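# Move glass flask from heating mantle to cork ring on desk

## Task

Lift the round-bottom flask out of its heating mantle, fetch a cork ring from the shelved bench by the window, and leave the flask standing upright in that ring on the desk. The flask must never reach the floor. Because it is glass, dropping it more than a few centimetres or bumping it hard breaks it, which counts as failure. At the end, open the gripper and back away, with the robot neither toppled nor left leaning, and the flask and ring must stay put on their own without the robot supporting them.

## Robot and tools

ROBOT. A wheeled base with a lifting column carrying two six-joint arms (left and right), each ending in a parallel gripper, plus a tilting head. Shoulder height S = 0.90 m + column_m. Folded, the robot measures 0.73 m long, 0.62 m wide, S + 0.43 m tall, and its front is 0.40 m ahead of the column.

FRAMES. Base frame: origin on the floor under the column, midway between the drive wheels; x forward, y left, z up. left_hand and right_hand are reported in this frame as the point where the fingers meet (tips reach 8 mm further). The hand's z axis runs along the fingers, its y axis across the opening. Odometry frame is the base frame as it stood at scene start; base_odometry counts wheel turns only, so slip looks like travel. Heading is positive leftward, -3.142 to 3.142.

execute_actions. Argument "actions": a list with one action object or empty (empty just reports state and images). An action may hold "base", "joints", and optional "speeds"; its motions start together. "base" holds exactly one relative command, measured from where the base last reported itself: {"translate_m": d}, metres, forward positive, -3 to 3; or {"rotate_rad": d}, radians, counter-clockwise from above positive, -3.2 to 3.2. No sideways driving. "joints" is one object keyed by joint name with absolute targets (not offsets): column_m 0 to 0.8 m; head_tilt_rad -0.61 to 1.308 (positive tilts down); for each arm, left_/right_ joint1_rad -2.879 to 2.879, joint2_rad 0 to 3.141, joint3_rad 0 to 3.019, joint4_rad -1.692 to 1.57, joint5_rad -1.57 to 1.57 (positive swings the hand to the robot's right), joint6_rad -2.094 to 2.094 (positive rolls clockwise seen from behind), gripper_m 0 to 0.093 (fingertip gap in metres). "speeds" caps top speed for this action only: translate_m 0.05 to 0.8 m/s, rotate_rad 0.1 to 1 rad/s (defaults are the maxima); any base move needing over 8.667 s is rejected. It does not slow arms. "cameras": list from cam_head_left, cam_head_right, cam_left_wrist, cam_right_wrist, nav_camera, or "all"; omitted/null means all, [] none. Invalid keys or values reject the whole call. Joints left out may keep pushing toward earlier targets.

wait: {"seconds": 0 to 10}; commands nothing, returns state and images. zoom_image: {"camera": name, "region": [x0, y0, x1, y1]} in pixels of that camera's latest full image, origin top-left, at most 504x504. finished_scene: {"scene": n}; ends the scene for good and reports success, so only call it once the flask is settled and the robot has released it and backed off.

ARM GEOMETRY. With right joint1 at 1.57 (left at -1.57) and joints 5, 6 at 0, the arm lies in a forward-facing vertical plane 0.23 m beside the column. Let a = j2 - 0.35, b = 1.05 + j2 - j3, c = b - j4 (c = 1.57 means fingers pointing down). Hand forward = 0.12 + 0.39 sin a + 0.38 cos b + 0.25 cos c; height = S + 0.39 cos a - 0.38 sin b - 0.25 sin c. Example: j2, j3, j4 = 0.93, 0.78, 0.14 gives 0.60 m ahead, 0.25 m under S. Actual hands sit up to ~5 cm lower and nearer (≈12 cm with heavy or far loads); trust reported hand positions (1-3 cm error). Reach is about 1 m from the shoulder. Below 0.4 m height the base housing blocks hands closer than 0.45 m ahead; avoid arm motion with column_m under 0.3.

GRIPPING. Fingers 7 cm long; outside width is opening +1 cm at tips, +5 cm at base; hand body 10 x 7 cm; wrist camera sticks out 11 cm on one side. To grasp, command an opening smaller than the object; "off_target" is then expected. An opening at least 0.002 m above target indicates something is held. Light loads (≤0.3 kg) are fine anywhere out to 0.6 m ahead, fingers down; keep fingers at least ~1.2 rad below horizontal with heavier loads.

RESULTS. base_status and joint_status give, per motion: "done", "off_target" (stopped short, may still push), "contact_stop" (column or base only; target dropped), "time_out", "not_followed" or "joint command not followed" with a "cause:" (safety check blocked arm targets because of self, other arm, upper body, or an object; back the moved joints off ≥0.05 rad or drive away). on_its_own shows what this call did not command; "held at" is a held target. motor_effort lists left_wheel and right_wheel in percent (positive pushes forward, bracket = peak); values outside rest range suggest pushing. wheel_motors_off = 1 means the wheels switched off after ~3 s of hard pushing. turned_by_wheels vs turned_by_imu differing by over ~4% and ≥0.05 rad signals a collision or slip. base_tilt is in degrees (forward/right positive); a drop of 0.5° forward during a move means leaning back — reverse 0.05 m. After a base contact_stop, back 0.05 m before turning.

COLUMN. Going down, it halts with contact_stop when an arm's load changes (hand or held flask touching down), but may overshoot 0.15-0.2 m, so lower gently; afterward it refuses downward moves until raised 0.2 m. Arms blocked by something keep pushing; relieve by resending the reported joint angles. Small target changes (<0.03 rad, <0.08 for joints 2, 3) may not move anything; for gentle contact step about 0.05 rad per call from your last target.

CAMERAS. Head cameras sit 0.91-1.03 m + column_m up, looking down by about head_tilt_rad. Wrist cameras look along the fingers, 0.10 m behind the tips, tilted 0.62 rad toward the hand's +x; closed tips are at image centre, picture right is the hand's -y. nav_camera is at the base front, 0.23 m up, facing forward. Calibration data (pinhole+radial, base-frame extrinsics) is given per camera.

AVOID. Never let the arms collide or press on each other. Don't drop or knock the flask, don't hold loads so long that motors overheat (MOTOR HOT at 85 °C, arm drops at 100 °C), and don't leave the flask relying on the gripper. A loose object may occasionally be nudged by outside forces.

Each tool is called after "Request:" as name([rows], argument=value, ...), one row to a line, values as JSON.

## Session

Request:
execute_actions(actions=[])

Scene clock: 0.00 s.
base_odometry: x=+0.000 y=+0.000 heading=+0.000 (m, m, rad; odometry frame)
turned_by_wheels: +0.000 (rad since the last result)
turned_by_imu: +0.000 (rad since the last result)
base_tilt: forward=-0.2 right=-0.8 (deg)
base_status: not commanded
joint_positions: column_m=+0.556 head_tilt_rad=+0.893 left_joint1_rad=-1.572 left_joint2_rad=+0.875 left_joint3_rad=+0.421 left_joint4_rad=-0.964 left_joint5_rad=-0.005 left_joint6_rad=+0.086 left_gripper_m=+0.095 right_joint1_rad=+1.543 right_joint2_rad=+0.910 right_joint3_rad=+0.402 right_joint4_rad=-0.937 right_joint5_rad=-0.016 right_joint6_rad=+0.023 right_gripper_m=+0.094
joint_status: not commanded
wheel_motors_off: 0
motor_effort: left_wheel=+3 right_wheel=+0 (%)
left_hand: x=+0.1528 y=+0.2252 z=+1.2554 quat_wxyz=(+0.432, -0.040, -0.901, +0.017) (m; base frame)
right_hand: x=+0.1398 y=-0.2284 z=+1.2528 quat_wxyz=(+0.444, -0.025, -0.895, +0.006) (m; base frame)
pictures: cam_head_left, cam_head_right, cam_left_wrist, cam_right_wrist, nav_camera
Images, in order (width x height): cam_head_left 672x504, cam_head_right 672x504, cam_left_wrist 672x504, cam_right_wrist 672x504, nav_camera 672x504.

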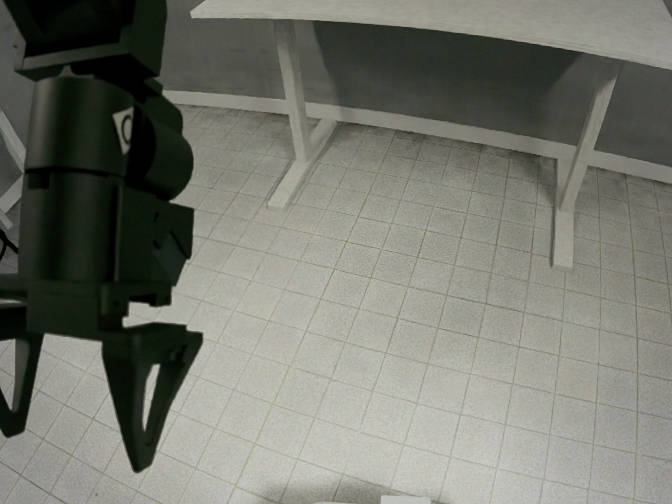

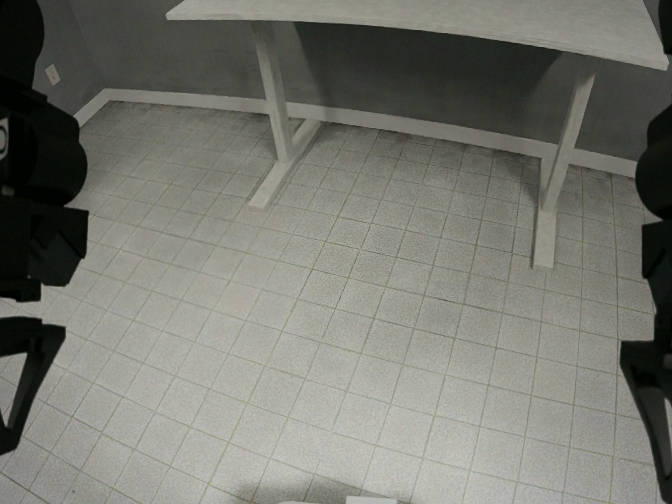

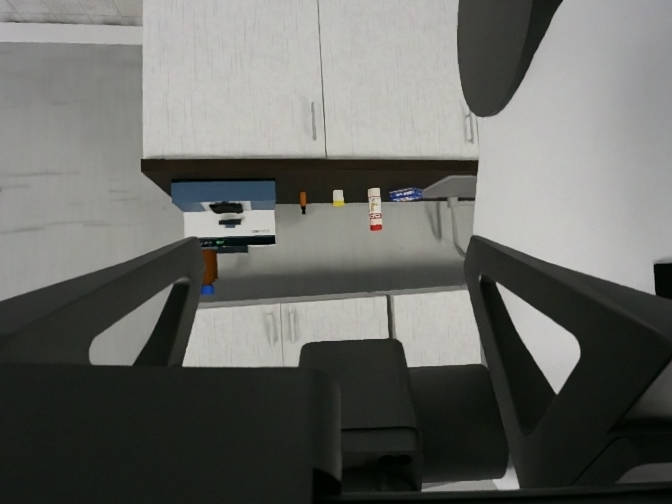

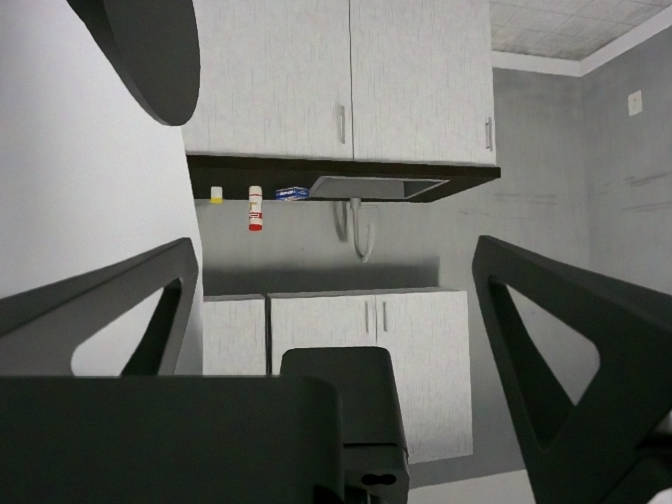

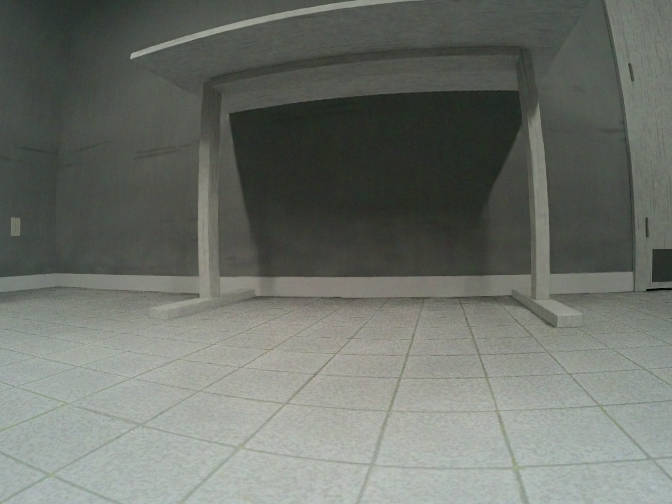

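Request:
execute_actions([
  {"joints":{"head_tilt_rad":0.35}},
], cameras=["cam_head_right"])

Request:
execute_actions([
  {"base":{"rotate_rad":1.0}},
], cameras=["cam_head_right","cam_left_wrist","cam_right_wrist"])

Request:
execute_actions([
  {"base":{"rotate_rad":1.0}},
], cameras=["cam_head_right","cam_left_wrist","cam_right_wrist"])

Scene clock: 6.90 s.
base_odometry: x=+0.000 y=+0.000 heading=+0.000 (m, m, rad; odometry frame)
turned_by_wheels: +0.000 (rad since the last result)
turned_by_imu: +0.000 (rad since the last result)
base_tilt: forward=-0.2 right=-0.7 (deg)
base_status: not commanded
joint_positions: column_m=+0.556 head_tilt_rad=+0.369 left_joint1_rad=-1.572 left_joint2_rad=+0.875 left_joint3_rad=+0.421 left_joint4_rad=-0.964 left_joint5_rad=-0.005 left_joint6_rad=+0.086 left_gripper_m=+0.095 right_joint1_rad=+1.543 right_joint2_rad=+0.910 right_joint3_rad=+0.402 right_joint4_rad=-0.937 right_joint5_rad=-0.016 right_joint6_rad=+0.023 right_gripper_m=+0.094
joint_status: all done
wheel_motors_off: 0
motor_effort: left_wheel=+3(3) right_wheel=+0(0) (%)
left_hand: x=+0.1528 y=+0.2252 z=+1.2554 quat_wxyz=(+0.432, -0.040, -0.901, +0.017) (m; base frame)
right_hand: x=+0.1398 y=-0.2284 z=+1.2528 quat_wxyz=(+0.444, -0.025, -0.895, +0.006) (m; base frame)
pictures: cam_head_right
camera_calibration (this result's frames):
cam_head_right: T_world_to_cam=[[0.134934, -0.990833, -0.0065066, -0.0398864], [-0.342368, -0.0404604, -0.938694, 1.46256], [0.929826, 0.12889, -0.34469, 0.416364], [0, 0, 0, 1]] pos_world=[0.118972, -0.0340098, 1.51616]
Images, in order (width x height): cam_head_right 672x504.

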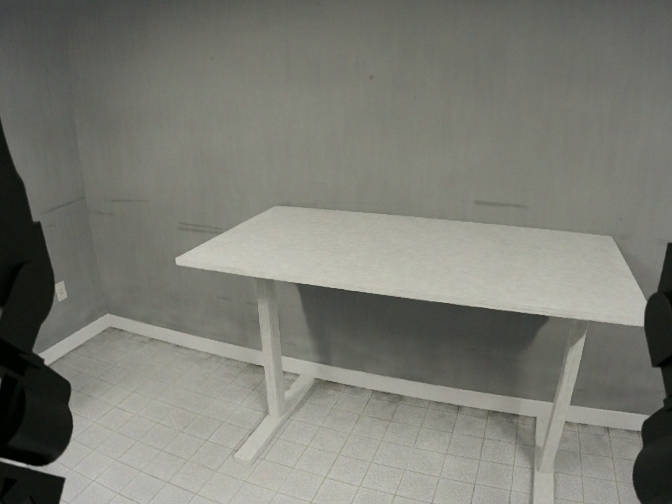

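Scene clock: 9.20 s.
base_odometry: x=+0.000 y=+0.000 heading=+1.000 (m, m, rad; odometry frame)
turned_by_wheels: +1.000 (rad since the last result)
turned_by_imu: +0.998 (rad since the last result)
base_tilt: forward=-0.2 right=-0.8 (deg)
base_status: done
joint_positions: column_m=+0.556 head_tilt_rad=+0.369 left_joint1_rad=-1.572 left_joint2_rad=+0.875 left_joint3_rad=+0.421 left_joint4_rad=-0.964 left_joint5_rad=-0.005 left_joint6_rad=+0.086 left_gripper_m=+0.095 right_joint1_rad=+1.543 right_joint2_rad=+0.910 right_joint3_rad=+0.403 right_joint4_rad=-0.937 right_joint5_rad=-0.016 right_joint6_rad=+0.023 right_gripper_m=+0.094
joint_status: not commanded
wheel_motors_off: 0
motor_effort: left_wheel=-1(37) right_wheel=+1(30) (%)
left_hand: x=+0.1528 y=+0.2252 z=+1.2554 quat_wxyz=(+0.432, -0.040, -0.901, +0.017) (m; base frame)
right_hand: x=+0.1402 y=-0.2284 z=+1.2526 quat_wxyz=(+0.444, -0.025, -0.896, +0.006) (m; base frame)
pictures: cam_head_right, cam_left_wrist, cam_right_wrist
camera_calibration (this result's frames):
cam_head_right: T_world_to_cam=[[0.134935, -0.990833, -0.00649843, -0.039899], [-0.342312, -0.0404604, -0.938715, 1.46259], [0.929847, 0.12889, -0.344633, 0.416276], [0, 0, 0, 1]] pos_world=[0.118973, -0.0340098, 1.51616]
cam_right_wrist: T_world_to_cam=[[-0.036949, -0.998404, 0.0427183, -0.275857], [-0.0215299, 0.0435329, 0.99882, -1.23404], [-0.999085, 0.0359857, -0.0231041, 0.303641], [0, 0, 0, 1]] pos_world=[0.266602, -0.232622, 1.25138]
Images, in order (width x height): cam_head_right 672x504, cam_left_wrist 672x504, cam_right_wrist 672x504.

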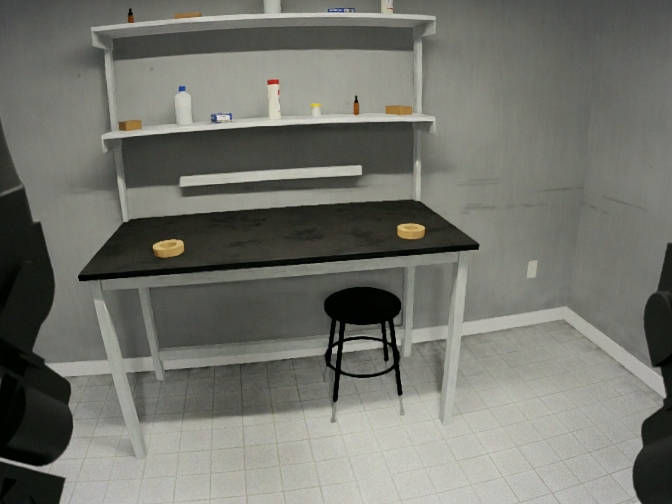

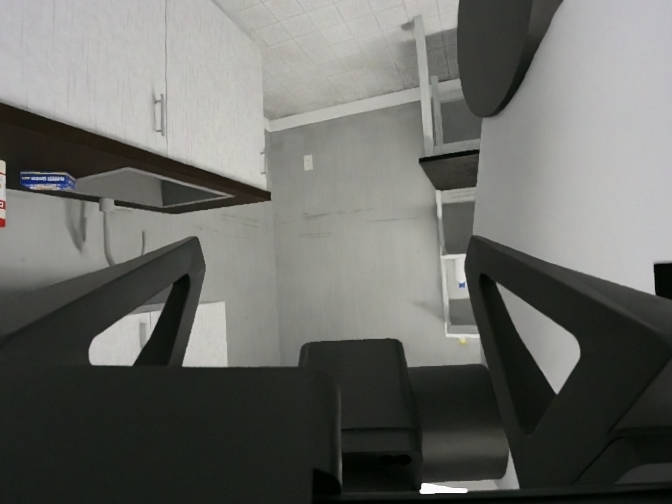

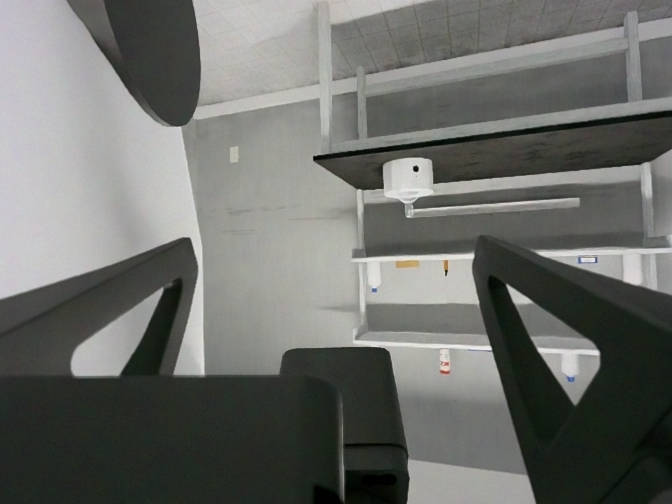

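Scene clock: 11.50 s.
base_odometry: x=+0.000 y=+0.000 heading=+1.999 (m, m, rad; odometry frame)
turned_by_wheels: +0.999 (rad since the last result)
turned_by_imu: +1.001 (rad since the last result)
base_tilt: forward=-0.2 right=-0.8 (deg)
base_status: done
joint_positions: column_m=+0.556 head_tilt_rad=+0.369 left_joint1_rad=-1.572 left_joint2_rad=+0.875 left_joint3_rad=+0.421 left_joint4_rad=-0.964 left_joint5_rad=-0.005 left_joint6_rad=+0.086 left_gripper_m=+0.095 right_joint1_rad=+1.543 right_joint2_rad=+0.910 right_joint3_rad=+0.403 right_joint4_rad=-0.937 right_joint5_rad=-0.016 right_joint6_rad=+0.023 right_gripper_m=+0.094
joint_status: not commanded
wheel_motors_off: 0
motor_effort: left_wheel=-1(31) right_wheel=+1(29) (%)
left_hand: x=+0.1528 y=+0.2252 z=+1.2554 quat_wxyz=(+0.432, -0.040, -0.901, +0.017) (m; base frame)
right_hand: x=+0.1404 y=-0.2284 z=+1.2526 quat_wxyz=(+0.444, -0.025, -0.896, +0.006) (m; base frame)
pictures: cam_head_right, cam_left_wrist, cam_right_wrist
camera_calibration (this result's frames):
cam_head_right: T_world_to_cam=[[0.134935, -0.990833, -0.00649666, -0.0399017], [-0.342299, -0.0404604, -0.938719, 1.4626], [0.929851, 0.12889, -0.344621, 0.416257], [0, 0, 0, 1]] pos_world=[0.118973, -0.0340098, 1.51616]
cam_right_wrist: T_world_to_cam=[[-0.0369563, -0.998404, 0.0427095, -0.275838], [-0.0219112, 0.043538, 0.998811, -1.23389], [-0.999077, 0.0359766, -0.0234852, 0.304316], [0, 0, 0, 1]] pos_world=[0.266805, -0.232625, 1.25136]
Images, in order (width x height): cam_head_right 672x504, cam_left_wrist 672x504, cam_right_wrist 672x504.

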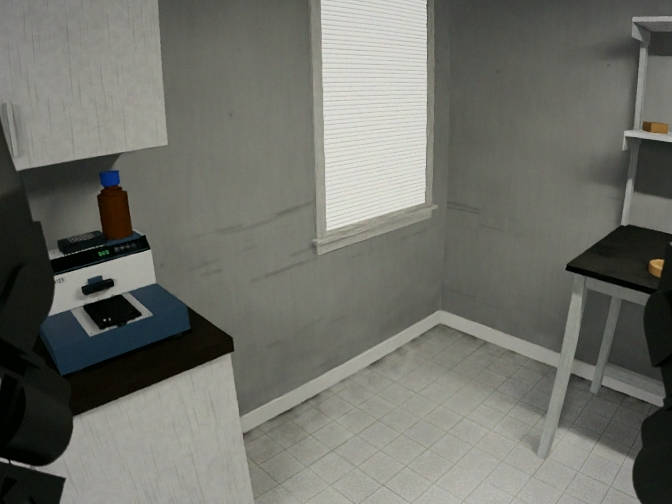

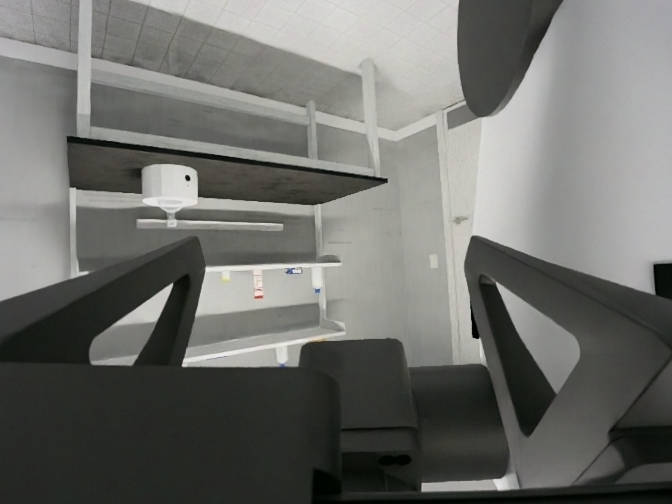

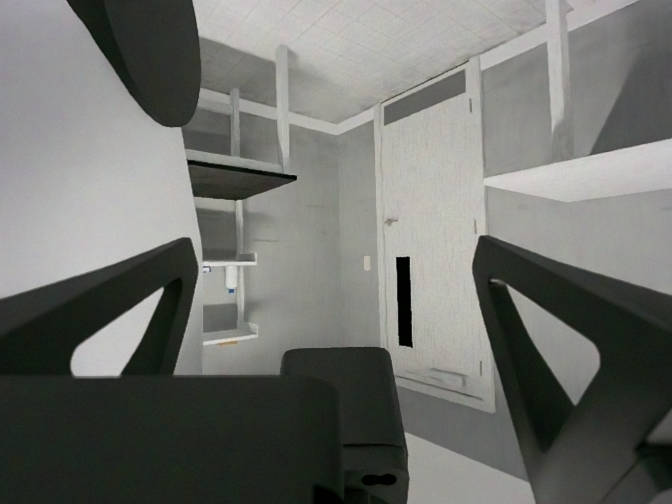

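Request:
execute_actions([
  {"base":{"rotate_rad":-0.665},"joints":{"left_joint2_rad":1.25,"left_joint3_rad":1.21,"left_joint4_rad":-0.48,"left_joint6_rad":0,"head_tilt_rad":0.7}},
], cameras=[])

Request:
execute_actions([
  {"base":{"translate_m":0.9}},
])

Scene clock: 36.23 s.
base_odometry: x=+0.000 y=+0.000 heading=+1.335 (m, m, rad; odometry frame)
turned_by_wheels: -0.664 (rad since the last result)
turned_by_imu: -0.666 (rad since the last result)
base_tilt: forward=-0.2 right=-0.7 (deg)
base_status: done
joint_positions: column_m=+0.556 head_tilt_rad=+0.703 left_joint1_rad=-1.570 left_joint2_rad=+1.256 left_joint3_rad=+1.215 left_joint4_rad=-0.481 left_joint5_rad=-0.005 left_joint6_rad=+0.007 left_gripper_m=+0.095 right_joint1_rad=+1.543 right_joint2_rad=+0.910 right_joint3_rad=+0.403 right_joint4_rad=-0.937 right_joint5_rad=-0.016 right_joint6_rad=+0.023 right_gripper_m=+0.094
joint_status: all done
wheel_motors_off: 0
motor_effort: left_wheel=+0(27) right_wheel=-2(26) (%)
left_hand: x=+0.6056 y=+0.2260 z=+1.1101 quat_wxyz=(-0.001, -0.003, -1.000, -0.003) (m; base frame)
right_hand: x=+0.1402 y=-0.2284 z=+1.2526 quat_wxyz=(+0.444, -0.025, -0.896, +0.006) (m; base frame)
pictures: none
No camera images: the call's "cameras" was empty. Leave "cameras" out to get every camera's image.

Scene clock: 39.43 s.
base_odometry: x=+0.210 y=+0.875 heading=+1.336 (m, m, rad; odometry frame)
turned_by_wheels: +0.001 (rad since the last result)
turned_by_imu: +0.001 (rad since the last result)
base_tilt: forward=-0.3 right=-0.8 (deg)
base_status: done
joint_positions: column_m=+0.556 head_tilt_rad=+0.703 left_joint1_rad=-1.570 left_joint2_rad=+1.256 left_joint3_rad=+1.210 left_joint4_rad=-0.481 left_joint5_rad=-0.005 left_joint6_rad=+0.007 left_gripper_m=+0.095 right_joint1_rad=+1.543 right_joint2_rad=+0.910 right_joint3_rad=+0.405 right_joint4_rad=-0.937 right_joint5_rad=-0.016 right_joint6_rad=+0.023 right_gripper_m=+0.094
joint_status: not commanded
wheel_motors_off: 0
motor_effort: left_wheel=+1(59) right_wheel=-1(38) (%)
left_hand: x=+0.6024 y=+0.2260 z=+1.1091 quat_wxyz=(+0.002, -0.003, -1.000, -0.003) (m; base frame)
right_hand: x=+0.1410 y=-0.2284 z=+1.2523 quat_wxyz=(+0.443, -0.025, -0.896, +0.006) (m; base frame)
pictures: cam_head_left, cam_head_right, cam_left_wrist, cam_right_wrist, nav_camera
camera_calibration (this result's frames):
cam_head_left: T_world_to_cam=[[0.121169, -0.991551, -0.0463185, 0.105987], [-0.636601, -0.0418215, -0.770059, 1.21869], [0.761615, 0.122793, -0.636289, 0.871293], [0, 0, 0, 1]] pos_world=[0.099387, 0.0490703, 1.49777]
cam_head_right: T_world_to_cam=[[0.125339, -0.990833, -0.0503953, 0.0282592], [-0.631259, -0.0404604, -0.774516, 1.22388], [0.765377, 0.12889, -0.630544, 0.865305], [0, 0, 0, 1]] pos_world=[0.106762, -0.0340098, 1.49495]
cam_left_wrist: T_world_to_cam=[[-0.021179, -0.999749, -0.00724306, 0.248676], [-0.810021, 0.0129124, 0.586259, -0.158006], [-0.586019, 0.0182834, -0.810091, 1.37056], [0, 0, 0, 1]] pos_world=[0.680452, 0.225595, 1.20471]
cam_right_wrist: T_world_to_cam=[[-0.0369781, -0.998404, 0.0426828, -0.275784], [-0.023055, 0.043553, 0.998785, -1.23347], [-0.99905, 0.0359491, -0.0246287, 0.30634], [0, 0, 0, 1]] pos_world=[0.267414, -0.232635, 1.25128]
Images, in order (width x height): cam_head_left 672x504, cam_head_right 672x504, cam_left_wrist 672x504, cam_right_wrist 672x504, nav_camera 672x504.

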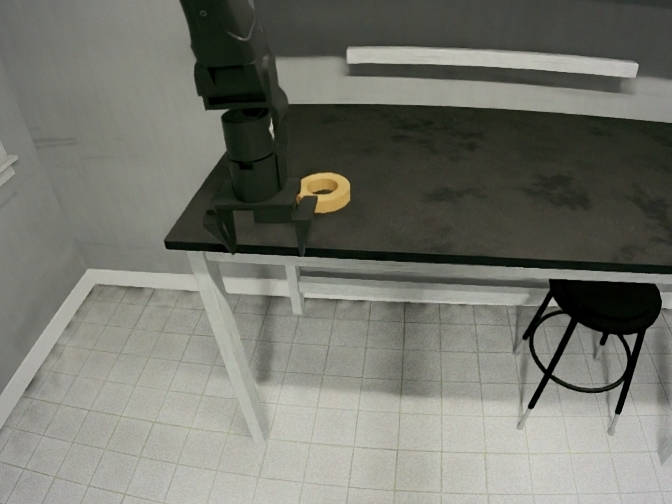

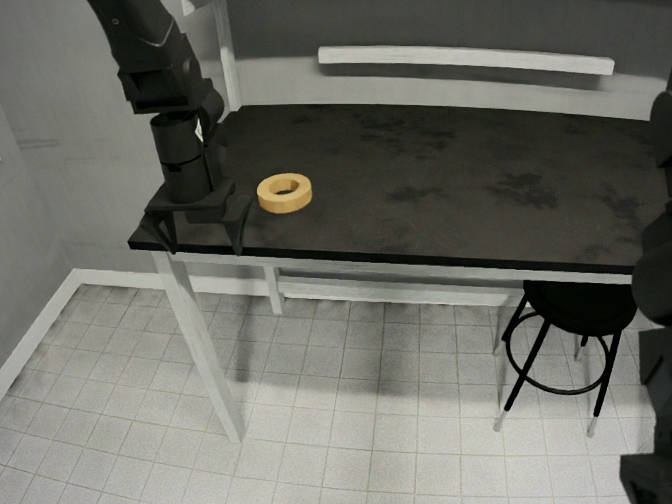

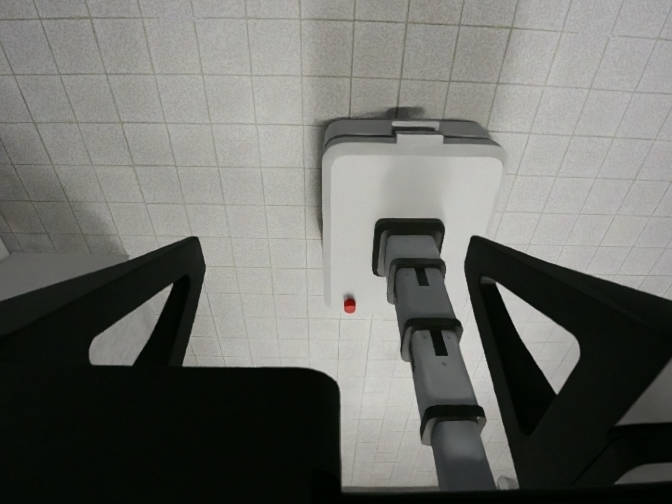

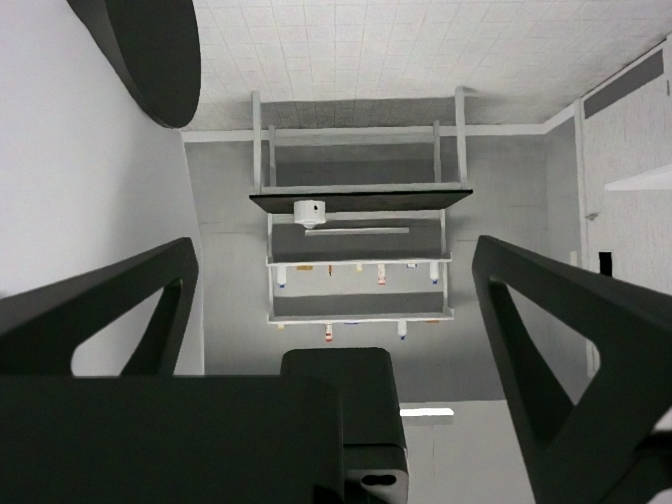

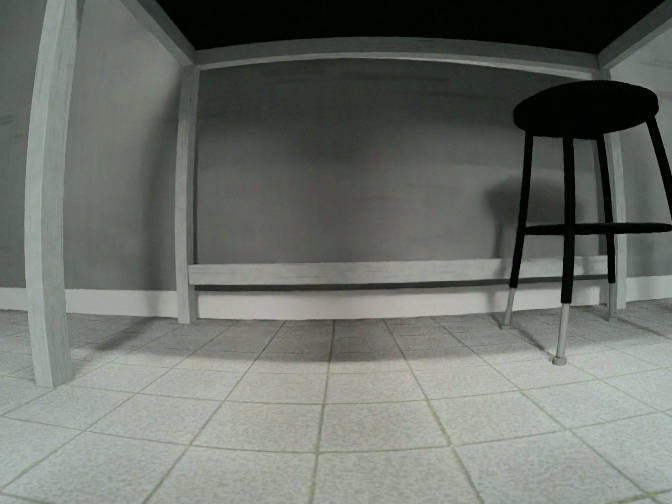

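Request:
execute_actions([
  {"base":{"translate_m":0.41},"joints":{"column_m":0.48,"head_tilt_rad":0.9,"left_gripper_m":0.06}},
], cameras=["cam_head_right","cam_left_wrist","cam_head_left"])

Scene clock: 52.83 s.
base_odometry: x=+0.305 y=+1.274 heading=+1.337 (m, m, rad; odometry frame)
turned_by_wheels: +0.001 (rad since the last result)
turned_by_imu: +0.001 (rad since the last result)
base_tilt: forward=-0.2 right=-0.7 (deg)
base_status: done
joint_positions: column_m=+0.480 head_tilt_rad=+0.902 left_joint1_rad=-1.570 left_joint2_rad=+1.255 left_joint3_rad=+1.210 left_joint4_rad=-0.481 left_joint5_rad=-0.005 left_joint6_rad=+0.007 left_gripper_m=+0.060 right_joint1_rad=+1.543 right_joint2_rad=+0.910 right_joint3_rad=+0.405 right_joint4_rad=-0.937 right_joint5_rad=-0.016 right_joint6_rad=+0.023 right_gripper_m=+0.094
joint_status: all done
wheel_motors_off: 0
motor_effort: left_wheel=+1(40) right_wheel=-1(35) (%)
left_hand: x=+0.6024 y=+0.2260 z=+1.0336 quat_wxyz=(+0.002, -0.003, -1.000, -0.003) (m; base frame)
right_hand: x=+0.1411 y=-0.2284 z=+1.1766 quat_wxyz=(+0.443, -0.025, -0.896, +0.006) (m; base frame)
pictures: cam_head_left, cam_head_right, cam_left_wrist
camera_calibration (this result's frames):
cam_head_left: T_world_to_cam=[[0.109675, -0.991551, -0.0692726, 0.136707], [-0.775779, -0.0418215, -0.629618, 0.961455], [0.621401, 0.122793, -0.773811, 1.03174], [0, 0, 0, 1]] pos_world=[0.0897569, 0.0490703, 1.41319]
cam_head_right: T_world_to_cam=[[0.112961, -0.990833, -0.0740909, 0.0598016], [-0.771419, -0.0404604, -0.635039, 0.967776], [0.62622, 0.12889, -0.768918, 1.02739], [0, 0, 0, 1]] pos_world=[0.0964342, -0.0340098, 1.40899]
cam_left_wrist: T_world_to_cam=[[-0.021179, -0.999749, -0.00724306, 0.248126], [-0.810021, 0.0129124, 0.586259, -0.113762], [-0.586019, 0.0182834, -0.810091, 1.30927], [0, 0, 0, 1]] pos_world=[0.680362, 0.225595, 1.12912]
Images, in order (width x height): cam_head_left 672x504, cam_head_right 672x504, cam_left_wrist 672x504.

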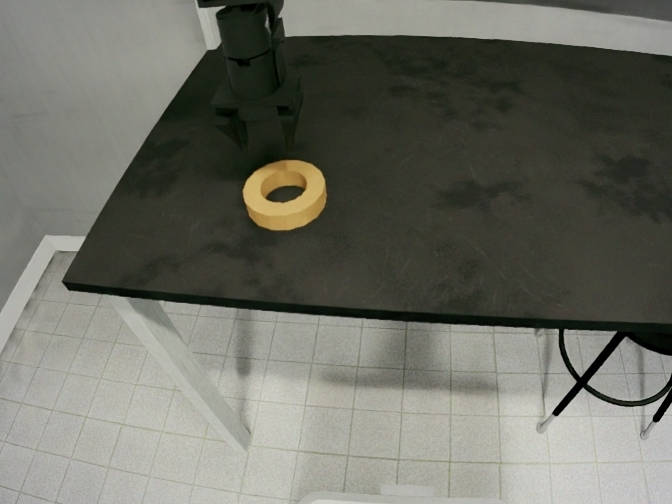

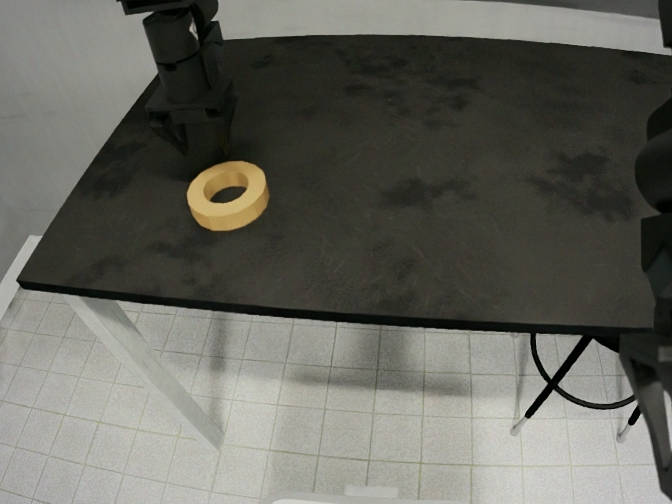

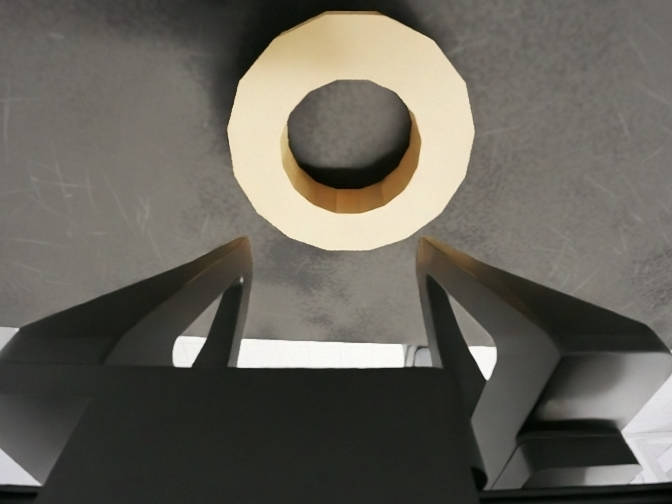

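Request:
execute_actions([
  {"base":{"rotate_rad":0.066},"joints":{"column_m":0.43}},
], cameras=[])

Request:
execute_actions([
  {"base":{"translate_m":0.028}},
], cameras=["cam_head_right","cam_left_wrist"])

Scene clock: 61.60 s.
base_odometry: x=+0.305 y=+1.274 heading=+1.401 (m, m, rad; odometry frame)
turned_by_wheels: +0.064 (rad since the last result)
turned_by_imu: +0.065 (rad since the last result)
base_tilt: forward=-0.2 right=-0.8 (deg)
base_status: done
joint_positions: column_m=+0.430 head_tilt_rad=+0.902 left_joint1_rad=-1.570 left_joint2_rad=+1.255 left_joint3_rad=+1.210 left_joint4_rad=-0.481 left_joint5_rad=-0.005 left_joint6_rad=+0.007 left_gripper_m=+0.060 right_joint1_rad=+1.543 right_joint2_rad=+0.910 right_joint3_rad=+0.404 right_joint4_rad=-0.937 right_joint5_rad=-0.016 right_joint6_rad=+0.023 right_gripper_m=+0.094
joint_status: all done
wheel_motors_off: 0
motor_effort: left_wheel=-1(41) right_wheel=+2(32) (%)
left_hand: x=+0.6024 y=+0.2258 z=+0.9835 quat_wxyz=(+0.002, -0.003, -1.000, -0.003) (m; base frame)
right_hand: x=+0.1409 y=-0.2284 z=+1.1267 quat_wxyz=(+0.443, -0.025, -0.896, +0.006) (m; base frame)
pictures: none
No camera images: the call's "cameras" was empty. Leave "cameras" out to get every camera's image.

Scene clock: 62.53 s.
base_odometry: x=+0.310 y=+1.302 heading=+1.402 (m, m, rad; odometry frame)
turned_by_wheels: +0.001 (rad since the last result)
turned_by_imu: +0.001 (rad since the last result)
base_tilt: forward=-0.2 right=-0.6 (deg)
base_status: done
joint_positions: column_m=+0.430 head_tilt_rad=+0.902 left_joint1_rad=-1.570 left_joint2_rad=+1.255 left_joint3_rad=+1.209 left_joint4_rad=-0.481 left_joint5_rad=-0.005 left_joint6_rad=+0.007 left_gripper_m=+0.060 right_joint1_rad=+1.543 right_joint2_rad=+0.910 right_joint3_rad=+0.404 right_joint4_rad=-0.937 right_joint5_rad=-0.016 right_joint6_rad=+0.023 right_gripper_m=+0.094
joint_status: not commanded
wheel_motors_off: 0
motor_effort: left_wheel=+1(54) right_wheel=+0(35) (%)
left_hand: x=+0.6019 y=+0.2258 z=+0.9834 quat_wxyz=(+0.002, -0.003, -1.000, -0.003) (m; base frame)
right_hand: x=+0.1409 y=-0.2284 z=+1.1267 quat_wxyz=(+0.443, -0.025, -0.896, +0.006) (m; base frame)
pictures: cam_head_right, cam_left_wrist
camera_calibration (this result's frames):
cam_head_right: T_world_to_cam=[[0.112945, -0.990833, -0.0741155, 0.0561324], [-0.771558, -0.0404604, -0.634871, 0.935789], [0.626052, 0.12889, -0.769055, 0.989141], [0, 0, 0, 1]] pos_world=[0.0964218, -0.0340098, 1.35897]
cam_left_wrist: T_world_to_cam=[[-0.0213745, -0.999748, -0.00689616, 0.247315], [-0.809571, 0.0132603, 0.586873, -0.0856794], [-0.586633, 0.018127, -0.80965, 1.26837], [0, 0, 0, 1]] pos_world=[0.679988, 0.225397, 1.07892]
Images, in order (width x height): cam_head_right 672x504, cam_left_wrist 672x504.

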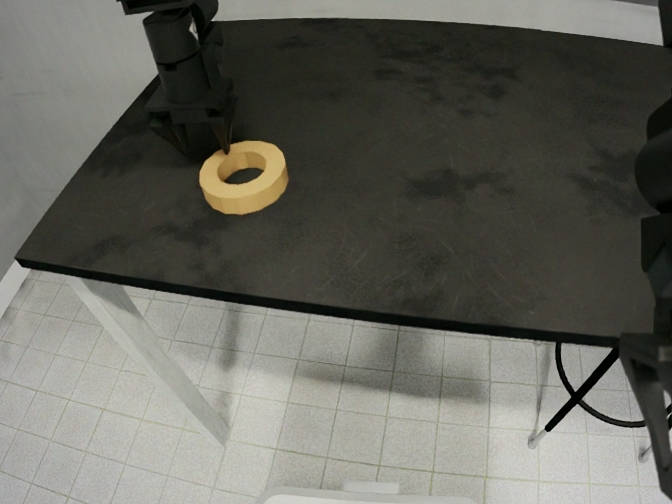

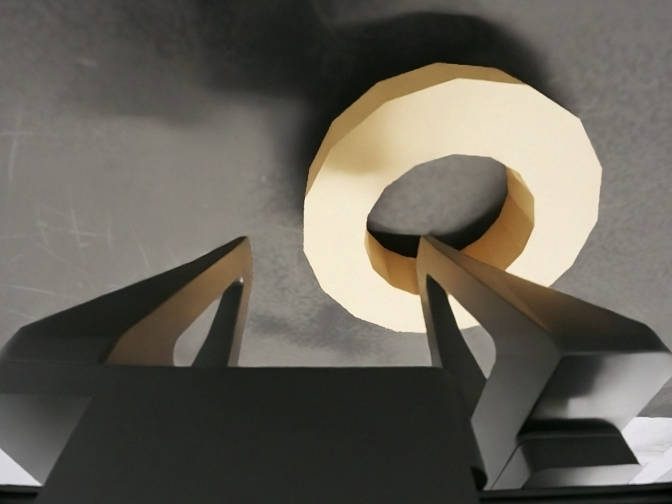

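Request:
execute_actions([
  {"joints":{"column_m":0.385}},
], cameras=["cam_head_right","cam_left_wrist"])

Scene clock: 68.40 s.
base_odometry: x=+0.310 y=+1.302 heading=+1.402 (m, m, rad; odometry frame)
turned_by_wheels: +0.000 (rad since the last result)
turned_by_imu: +0.000 (rad since the last result)
base_tilt: forward=-0.3 right=-0.7 (deg)
base_status: not commanded
joint_positions: column_m=+0.385 head_tilt_rad=+0.902 left_joint1_rad=-1.570 left_joint2_rad=+1.255 left_joint3_rad=+1.209 left_joint4_rad=-0.481 left_joint5_rad=-0.005 left_joint6_rad=+0.007 left_gripper_m=+0.060 right_joint1_rad=+1.543 right_joint2_rad=+0.910 right_joint3_rad=+0.404 right_joint4_rad=-0.937 right_joint5_rad=-0.016 right_joint6_rad=+0.023 right_gripper_m=+0.094
joint_status: all done
wheel_motors_off: 0
motor_effort: left_wheel=+2(2) right_wheel=+0(1) (%)
left_hand: x=+0.6019 y=+0.2258 z=+0.9384 quat_wxyz=(+0.002, -0.003, -1.000, -0.003) (m; base frame)
right_hand: x=+0.1409 y=-0.2284 z=+1.0817 quat_wxyz=(+0.443, -0.025, -0.896, +0.006) (m; base frame)
pictures: cam_head_right, cam_left_wrist
camera_calibration (this result's frames):
cam_head_right: T_world_to_cam=[[0.112945, -0.990833, -0.0741155, 0.0527968], [-0.771558, -0.0404604, -0.634871, 0.907217], [0.626052, 0.12889, -0.769055, 0.95453], [0, 0, 0, 1]] pos_world=[0.0964218, -0.0340098, 1.31397]
cam_left_wrist: T_world_to_cam=[[-0.0213745, -0.999748, -0.00689616, 0.247004], [-0.809571, 0.0132603, 0.586873, -0.0592673], [-0.586633, 0.018127, -0.80965, 1.23193], [0, 0, 0, 1]] pos_world=[0.679988, 0.225397, 1.03392]
Images, in order (width x height): cam_head_right 672x504, cam_left_wrist 672x504.

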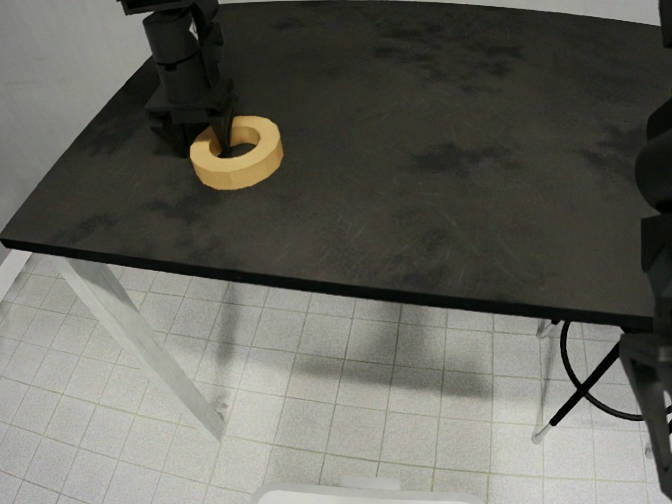

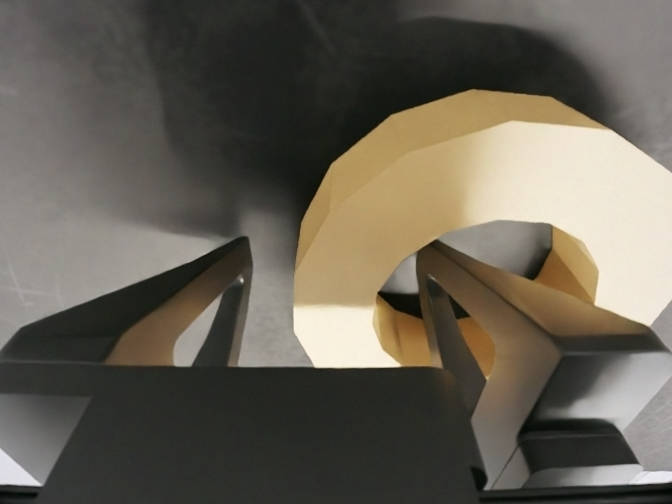

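Request:
execute_actions([
  {"joints":{"column_m":0.377},"base":{"translate_m":-0.008}},
], cameras=[])

Request:
execute_actions([
  {"joints":{"left_gripper_m":0.01}},
], cameras=["cam_left_wrist"])

Request:
execute_actions([
  {"joints":{"column_m":0.6,"head_tilt_rad":0.6}},
], cameras=["cam_head_right","cam_left_wrist","cam_right_wrist"])

Scene clock: 74.97 s.
base_odometry: x=+0.309 y=+1.294 heading=+1.400 (m, m, rad; odometry frame)
turned_by_wheels: -0.002 (rad since the last result)
turned_by_imu: -0.002 (rad since the last result)
base_tilt: forward=-0.1 right=-0.8 (deg)
base_status: done
joint_positions: column_m=+0.377 head_tilt_rad=+0.902 left_joint1_rad=-1.570 left_joint2_rad=+1.253 left_joint3_rad=+1.208 left_joint4_rad=-0.481 left_joint5_rad=-0.004 left_joint6_rad=+0.006 left_gripper_m=+0.060 right_joint1_rad=+1.543 right_joint2_rad=+0.909 right_joint3_rad=+0.400 right_joint4_rad=-0.937 right_joint5_rad=-0.016 right_joint6_rad=+0.023 right_gripper_m=+0.094
joint_status: all done
wheel_motors_off: 0
motor_effort: left_wheel=-1(48) right_wheel=+0(42) (%)
left_hand: x=+0.6021 y=+0.2259 z=+0.9315 quat_wxyz=(+0.001, -0.003, -1.000, -0.002) (m; base frame)
right_hand: x=+0.1388 y=-0.2284 z=+1.0745 quat_wxyz=(+0.445, -0.025, -0.895, +0.006) (m; base frame)
pictures: none
No camera images: the call's "cameras" was empty. Leave "cameras" out to get every camera's image.

Scene clock: 75.57 s.
base_odometry: x=+0.309 y=+1.294 heading=+1.400 (m, m, rad; odometry frame)
turned_by_wheels: +0.000 (rad since the last result)
turned_by_imu: +0.000 (rad since the last result)
base_tilt: forward=-0.3 right=-0.8 (deg)
base_status: not commanded
joint_positions: column_m=+0.377 head_tilt_rad=+0.902 left_joint1_rad=-1.570 left_joint2_rad=+1.253 left_joint3_rad=+1.208 left_joint4_rad=-0.481 left_joint5_rad=-0.003 left_joint6_rad=+0.006 left_gripper_m=+0.024 right_joint1_rad=+1.543 right_joint2_rad=+0.909 right_joint3_rad=+0.400 right_joint4_rad=-0.937 right_joint5_rad=-0.016 right_joint6_rad=+0.023 right_gripper_m=+0.094
joint_status: left_gripper_m off_target (ended at +0.024, target +0.010)
wheel_motors_off: 0
motor_effort: left_wheel=-2(2) right_wheel=+2(2) (%)
left_hand: x=+0.6021 y=+0.2252 z=+0.9315 quat_wxyz=(+0.001, -0.003, -1.000, -0.001) (m; base frame)
right_hand: x=+0.1388 y=-0.2284 z=+1.0745 quat_wxyz=(+0.445, -0.025, -0.895, +0.006) (m; base frame)
pictures: cam_left_wrist
camera_calibration (this result's frames):
cam_left_wrist: T_world_to_cam=[[-0.0207903, -0.999773, -0.00468595, 0.244013], [-0.810252, 0.014103, 0.585912, -0.0539446], [-0.585713, 0.0159781, -0.810361, 1.22702], [0, 0, 0, 1]] pos_world=[0.680046, 0.225113, 1.02708]
Images, in order (width x height): cam_left_wrist 672x504.

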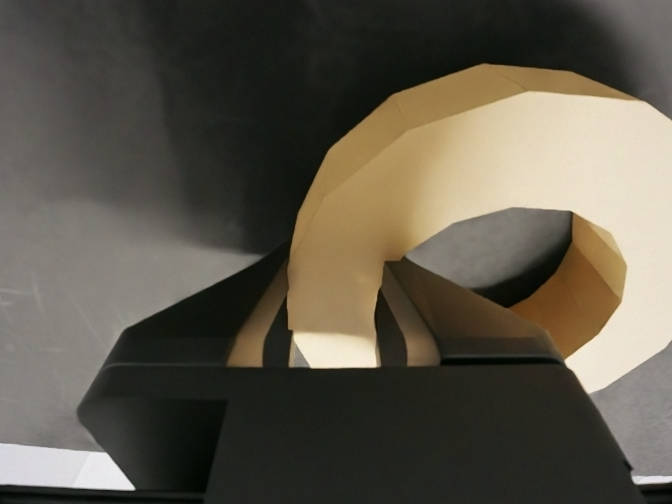

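Scene clock: 79.07 s.
base_odometry: x=+0.309 y=+1.294 heading=+1.400 (m, m, rad; odometry frame)
turned_by_wheels: +0.000 (rad since the last result)
turned_by_imu: +0.000 (rad since the last result)
base_tilt: forward=-0.2 right=-0.7 (deg)
base_status: not commanded
joint_positions: column_m=+0.600 head_tilt_rad=+0.617 left_joint1_rad=-1.570 left_joint2_rad=+1.253 left_joint3_rad=+1.208 left_joint4_rad=-0.481 left_joint5_rad=-0.003 left_joint6_rad=+0.006 left_gripper_m=+0.024 right_joint1_rad=+1.543 right_joint2_rad=+0.909 right_joint3_rad=+0.400 right_joint4_rad=-0.937 right_joint5_rad=-0.016 right_joint6_rad=+0.023 right_gripper_m=+0.094
joint_status: all done
wheel_motors_off: 0
motor_effort: left_wheel=-3(2) right_wheel=+3(3) (%)
left_hand: x=+0.6021 y=+0.2253 z=+1.1543 quat_wxyz=(+0.001, -0.003, -1.000, -0.002) (m; base frame)
right_hand: x=+0.1388 y=-0.2284 z=+1.2974 quat_wxyz=(+0.445, -0.025, -0.895, +0.006) (m; base frame)
pictures: cam_head_right, cam_left_wrist, cam_right_wrist
camera_calibration (this result's frames):
cam_head_right: T_world_to_cam=[[0.129205, -0.990833, -0.0394427, 0.0129209], [-0.562397, -0.0404604, -0.825877, 1.33609], [0.816711, 0.12889, -0.562469, 0.782615], [0, 0, 0, 1]] pos_world=[0.110573, -0.0340098, 1.54415]
cam_left_wrist: T_world_to_cam=[[-0.0207913, -0.999771, -0.00506733, 0.245563], [-0.810252, 0.0138803, 0.585918, -0.184483], [-0.585713, 0.0162878, -0.810355, 1.40755], [0, 0, 0, 1]] pos_world=[0.680046, 0.225142, 1.24995]
cam_right_wrist: T_world_to_cam=[[-0.0369053, -0.998403, 0.0427716, -0.277863], [-0.0192422, 0.0435028, 0.998868, -1.27914], [-0.999133, 0.0360405, -0.020817, 0.300265], [0, 0, 0, 1]] pos_world=[0.265137, -0.232595, 1.29583]
Images, in order (width x height): cam_head_right 672x504, cam_left_wrist 672x504, cam_right_wrist 672x504.

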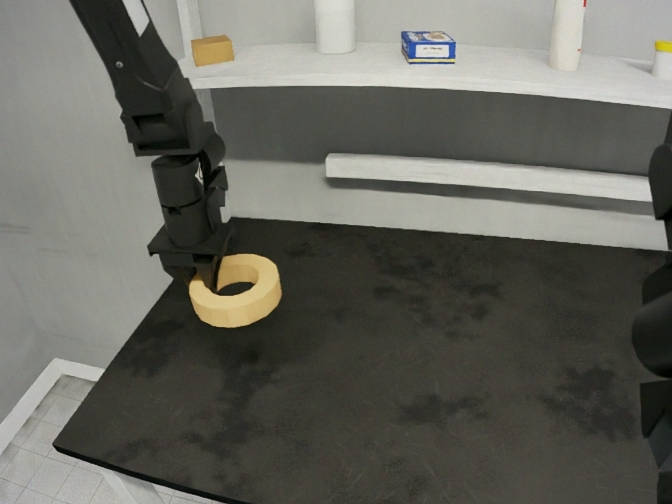

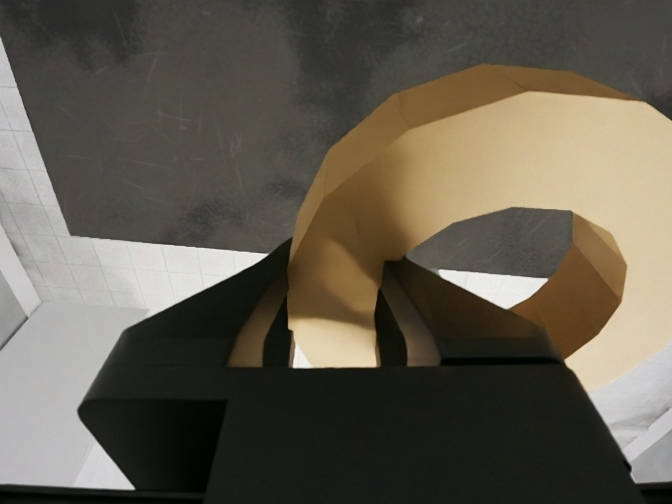

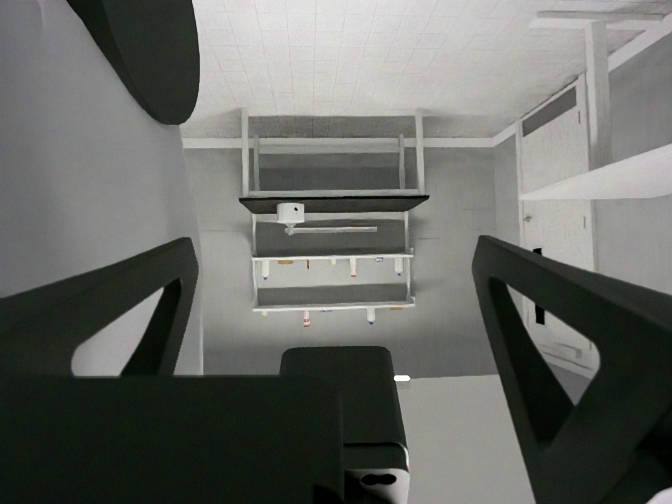

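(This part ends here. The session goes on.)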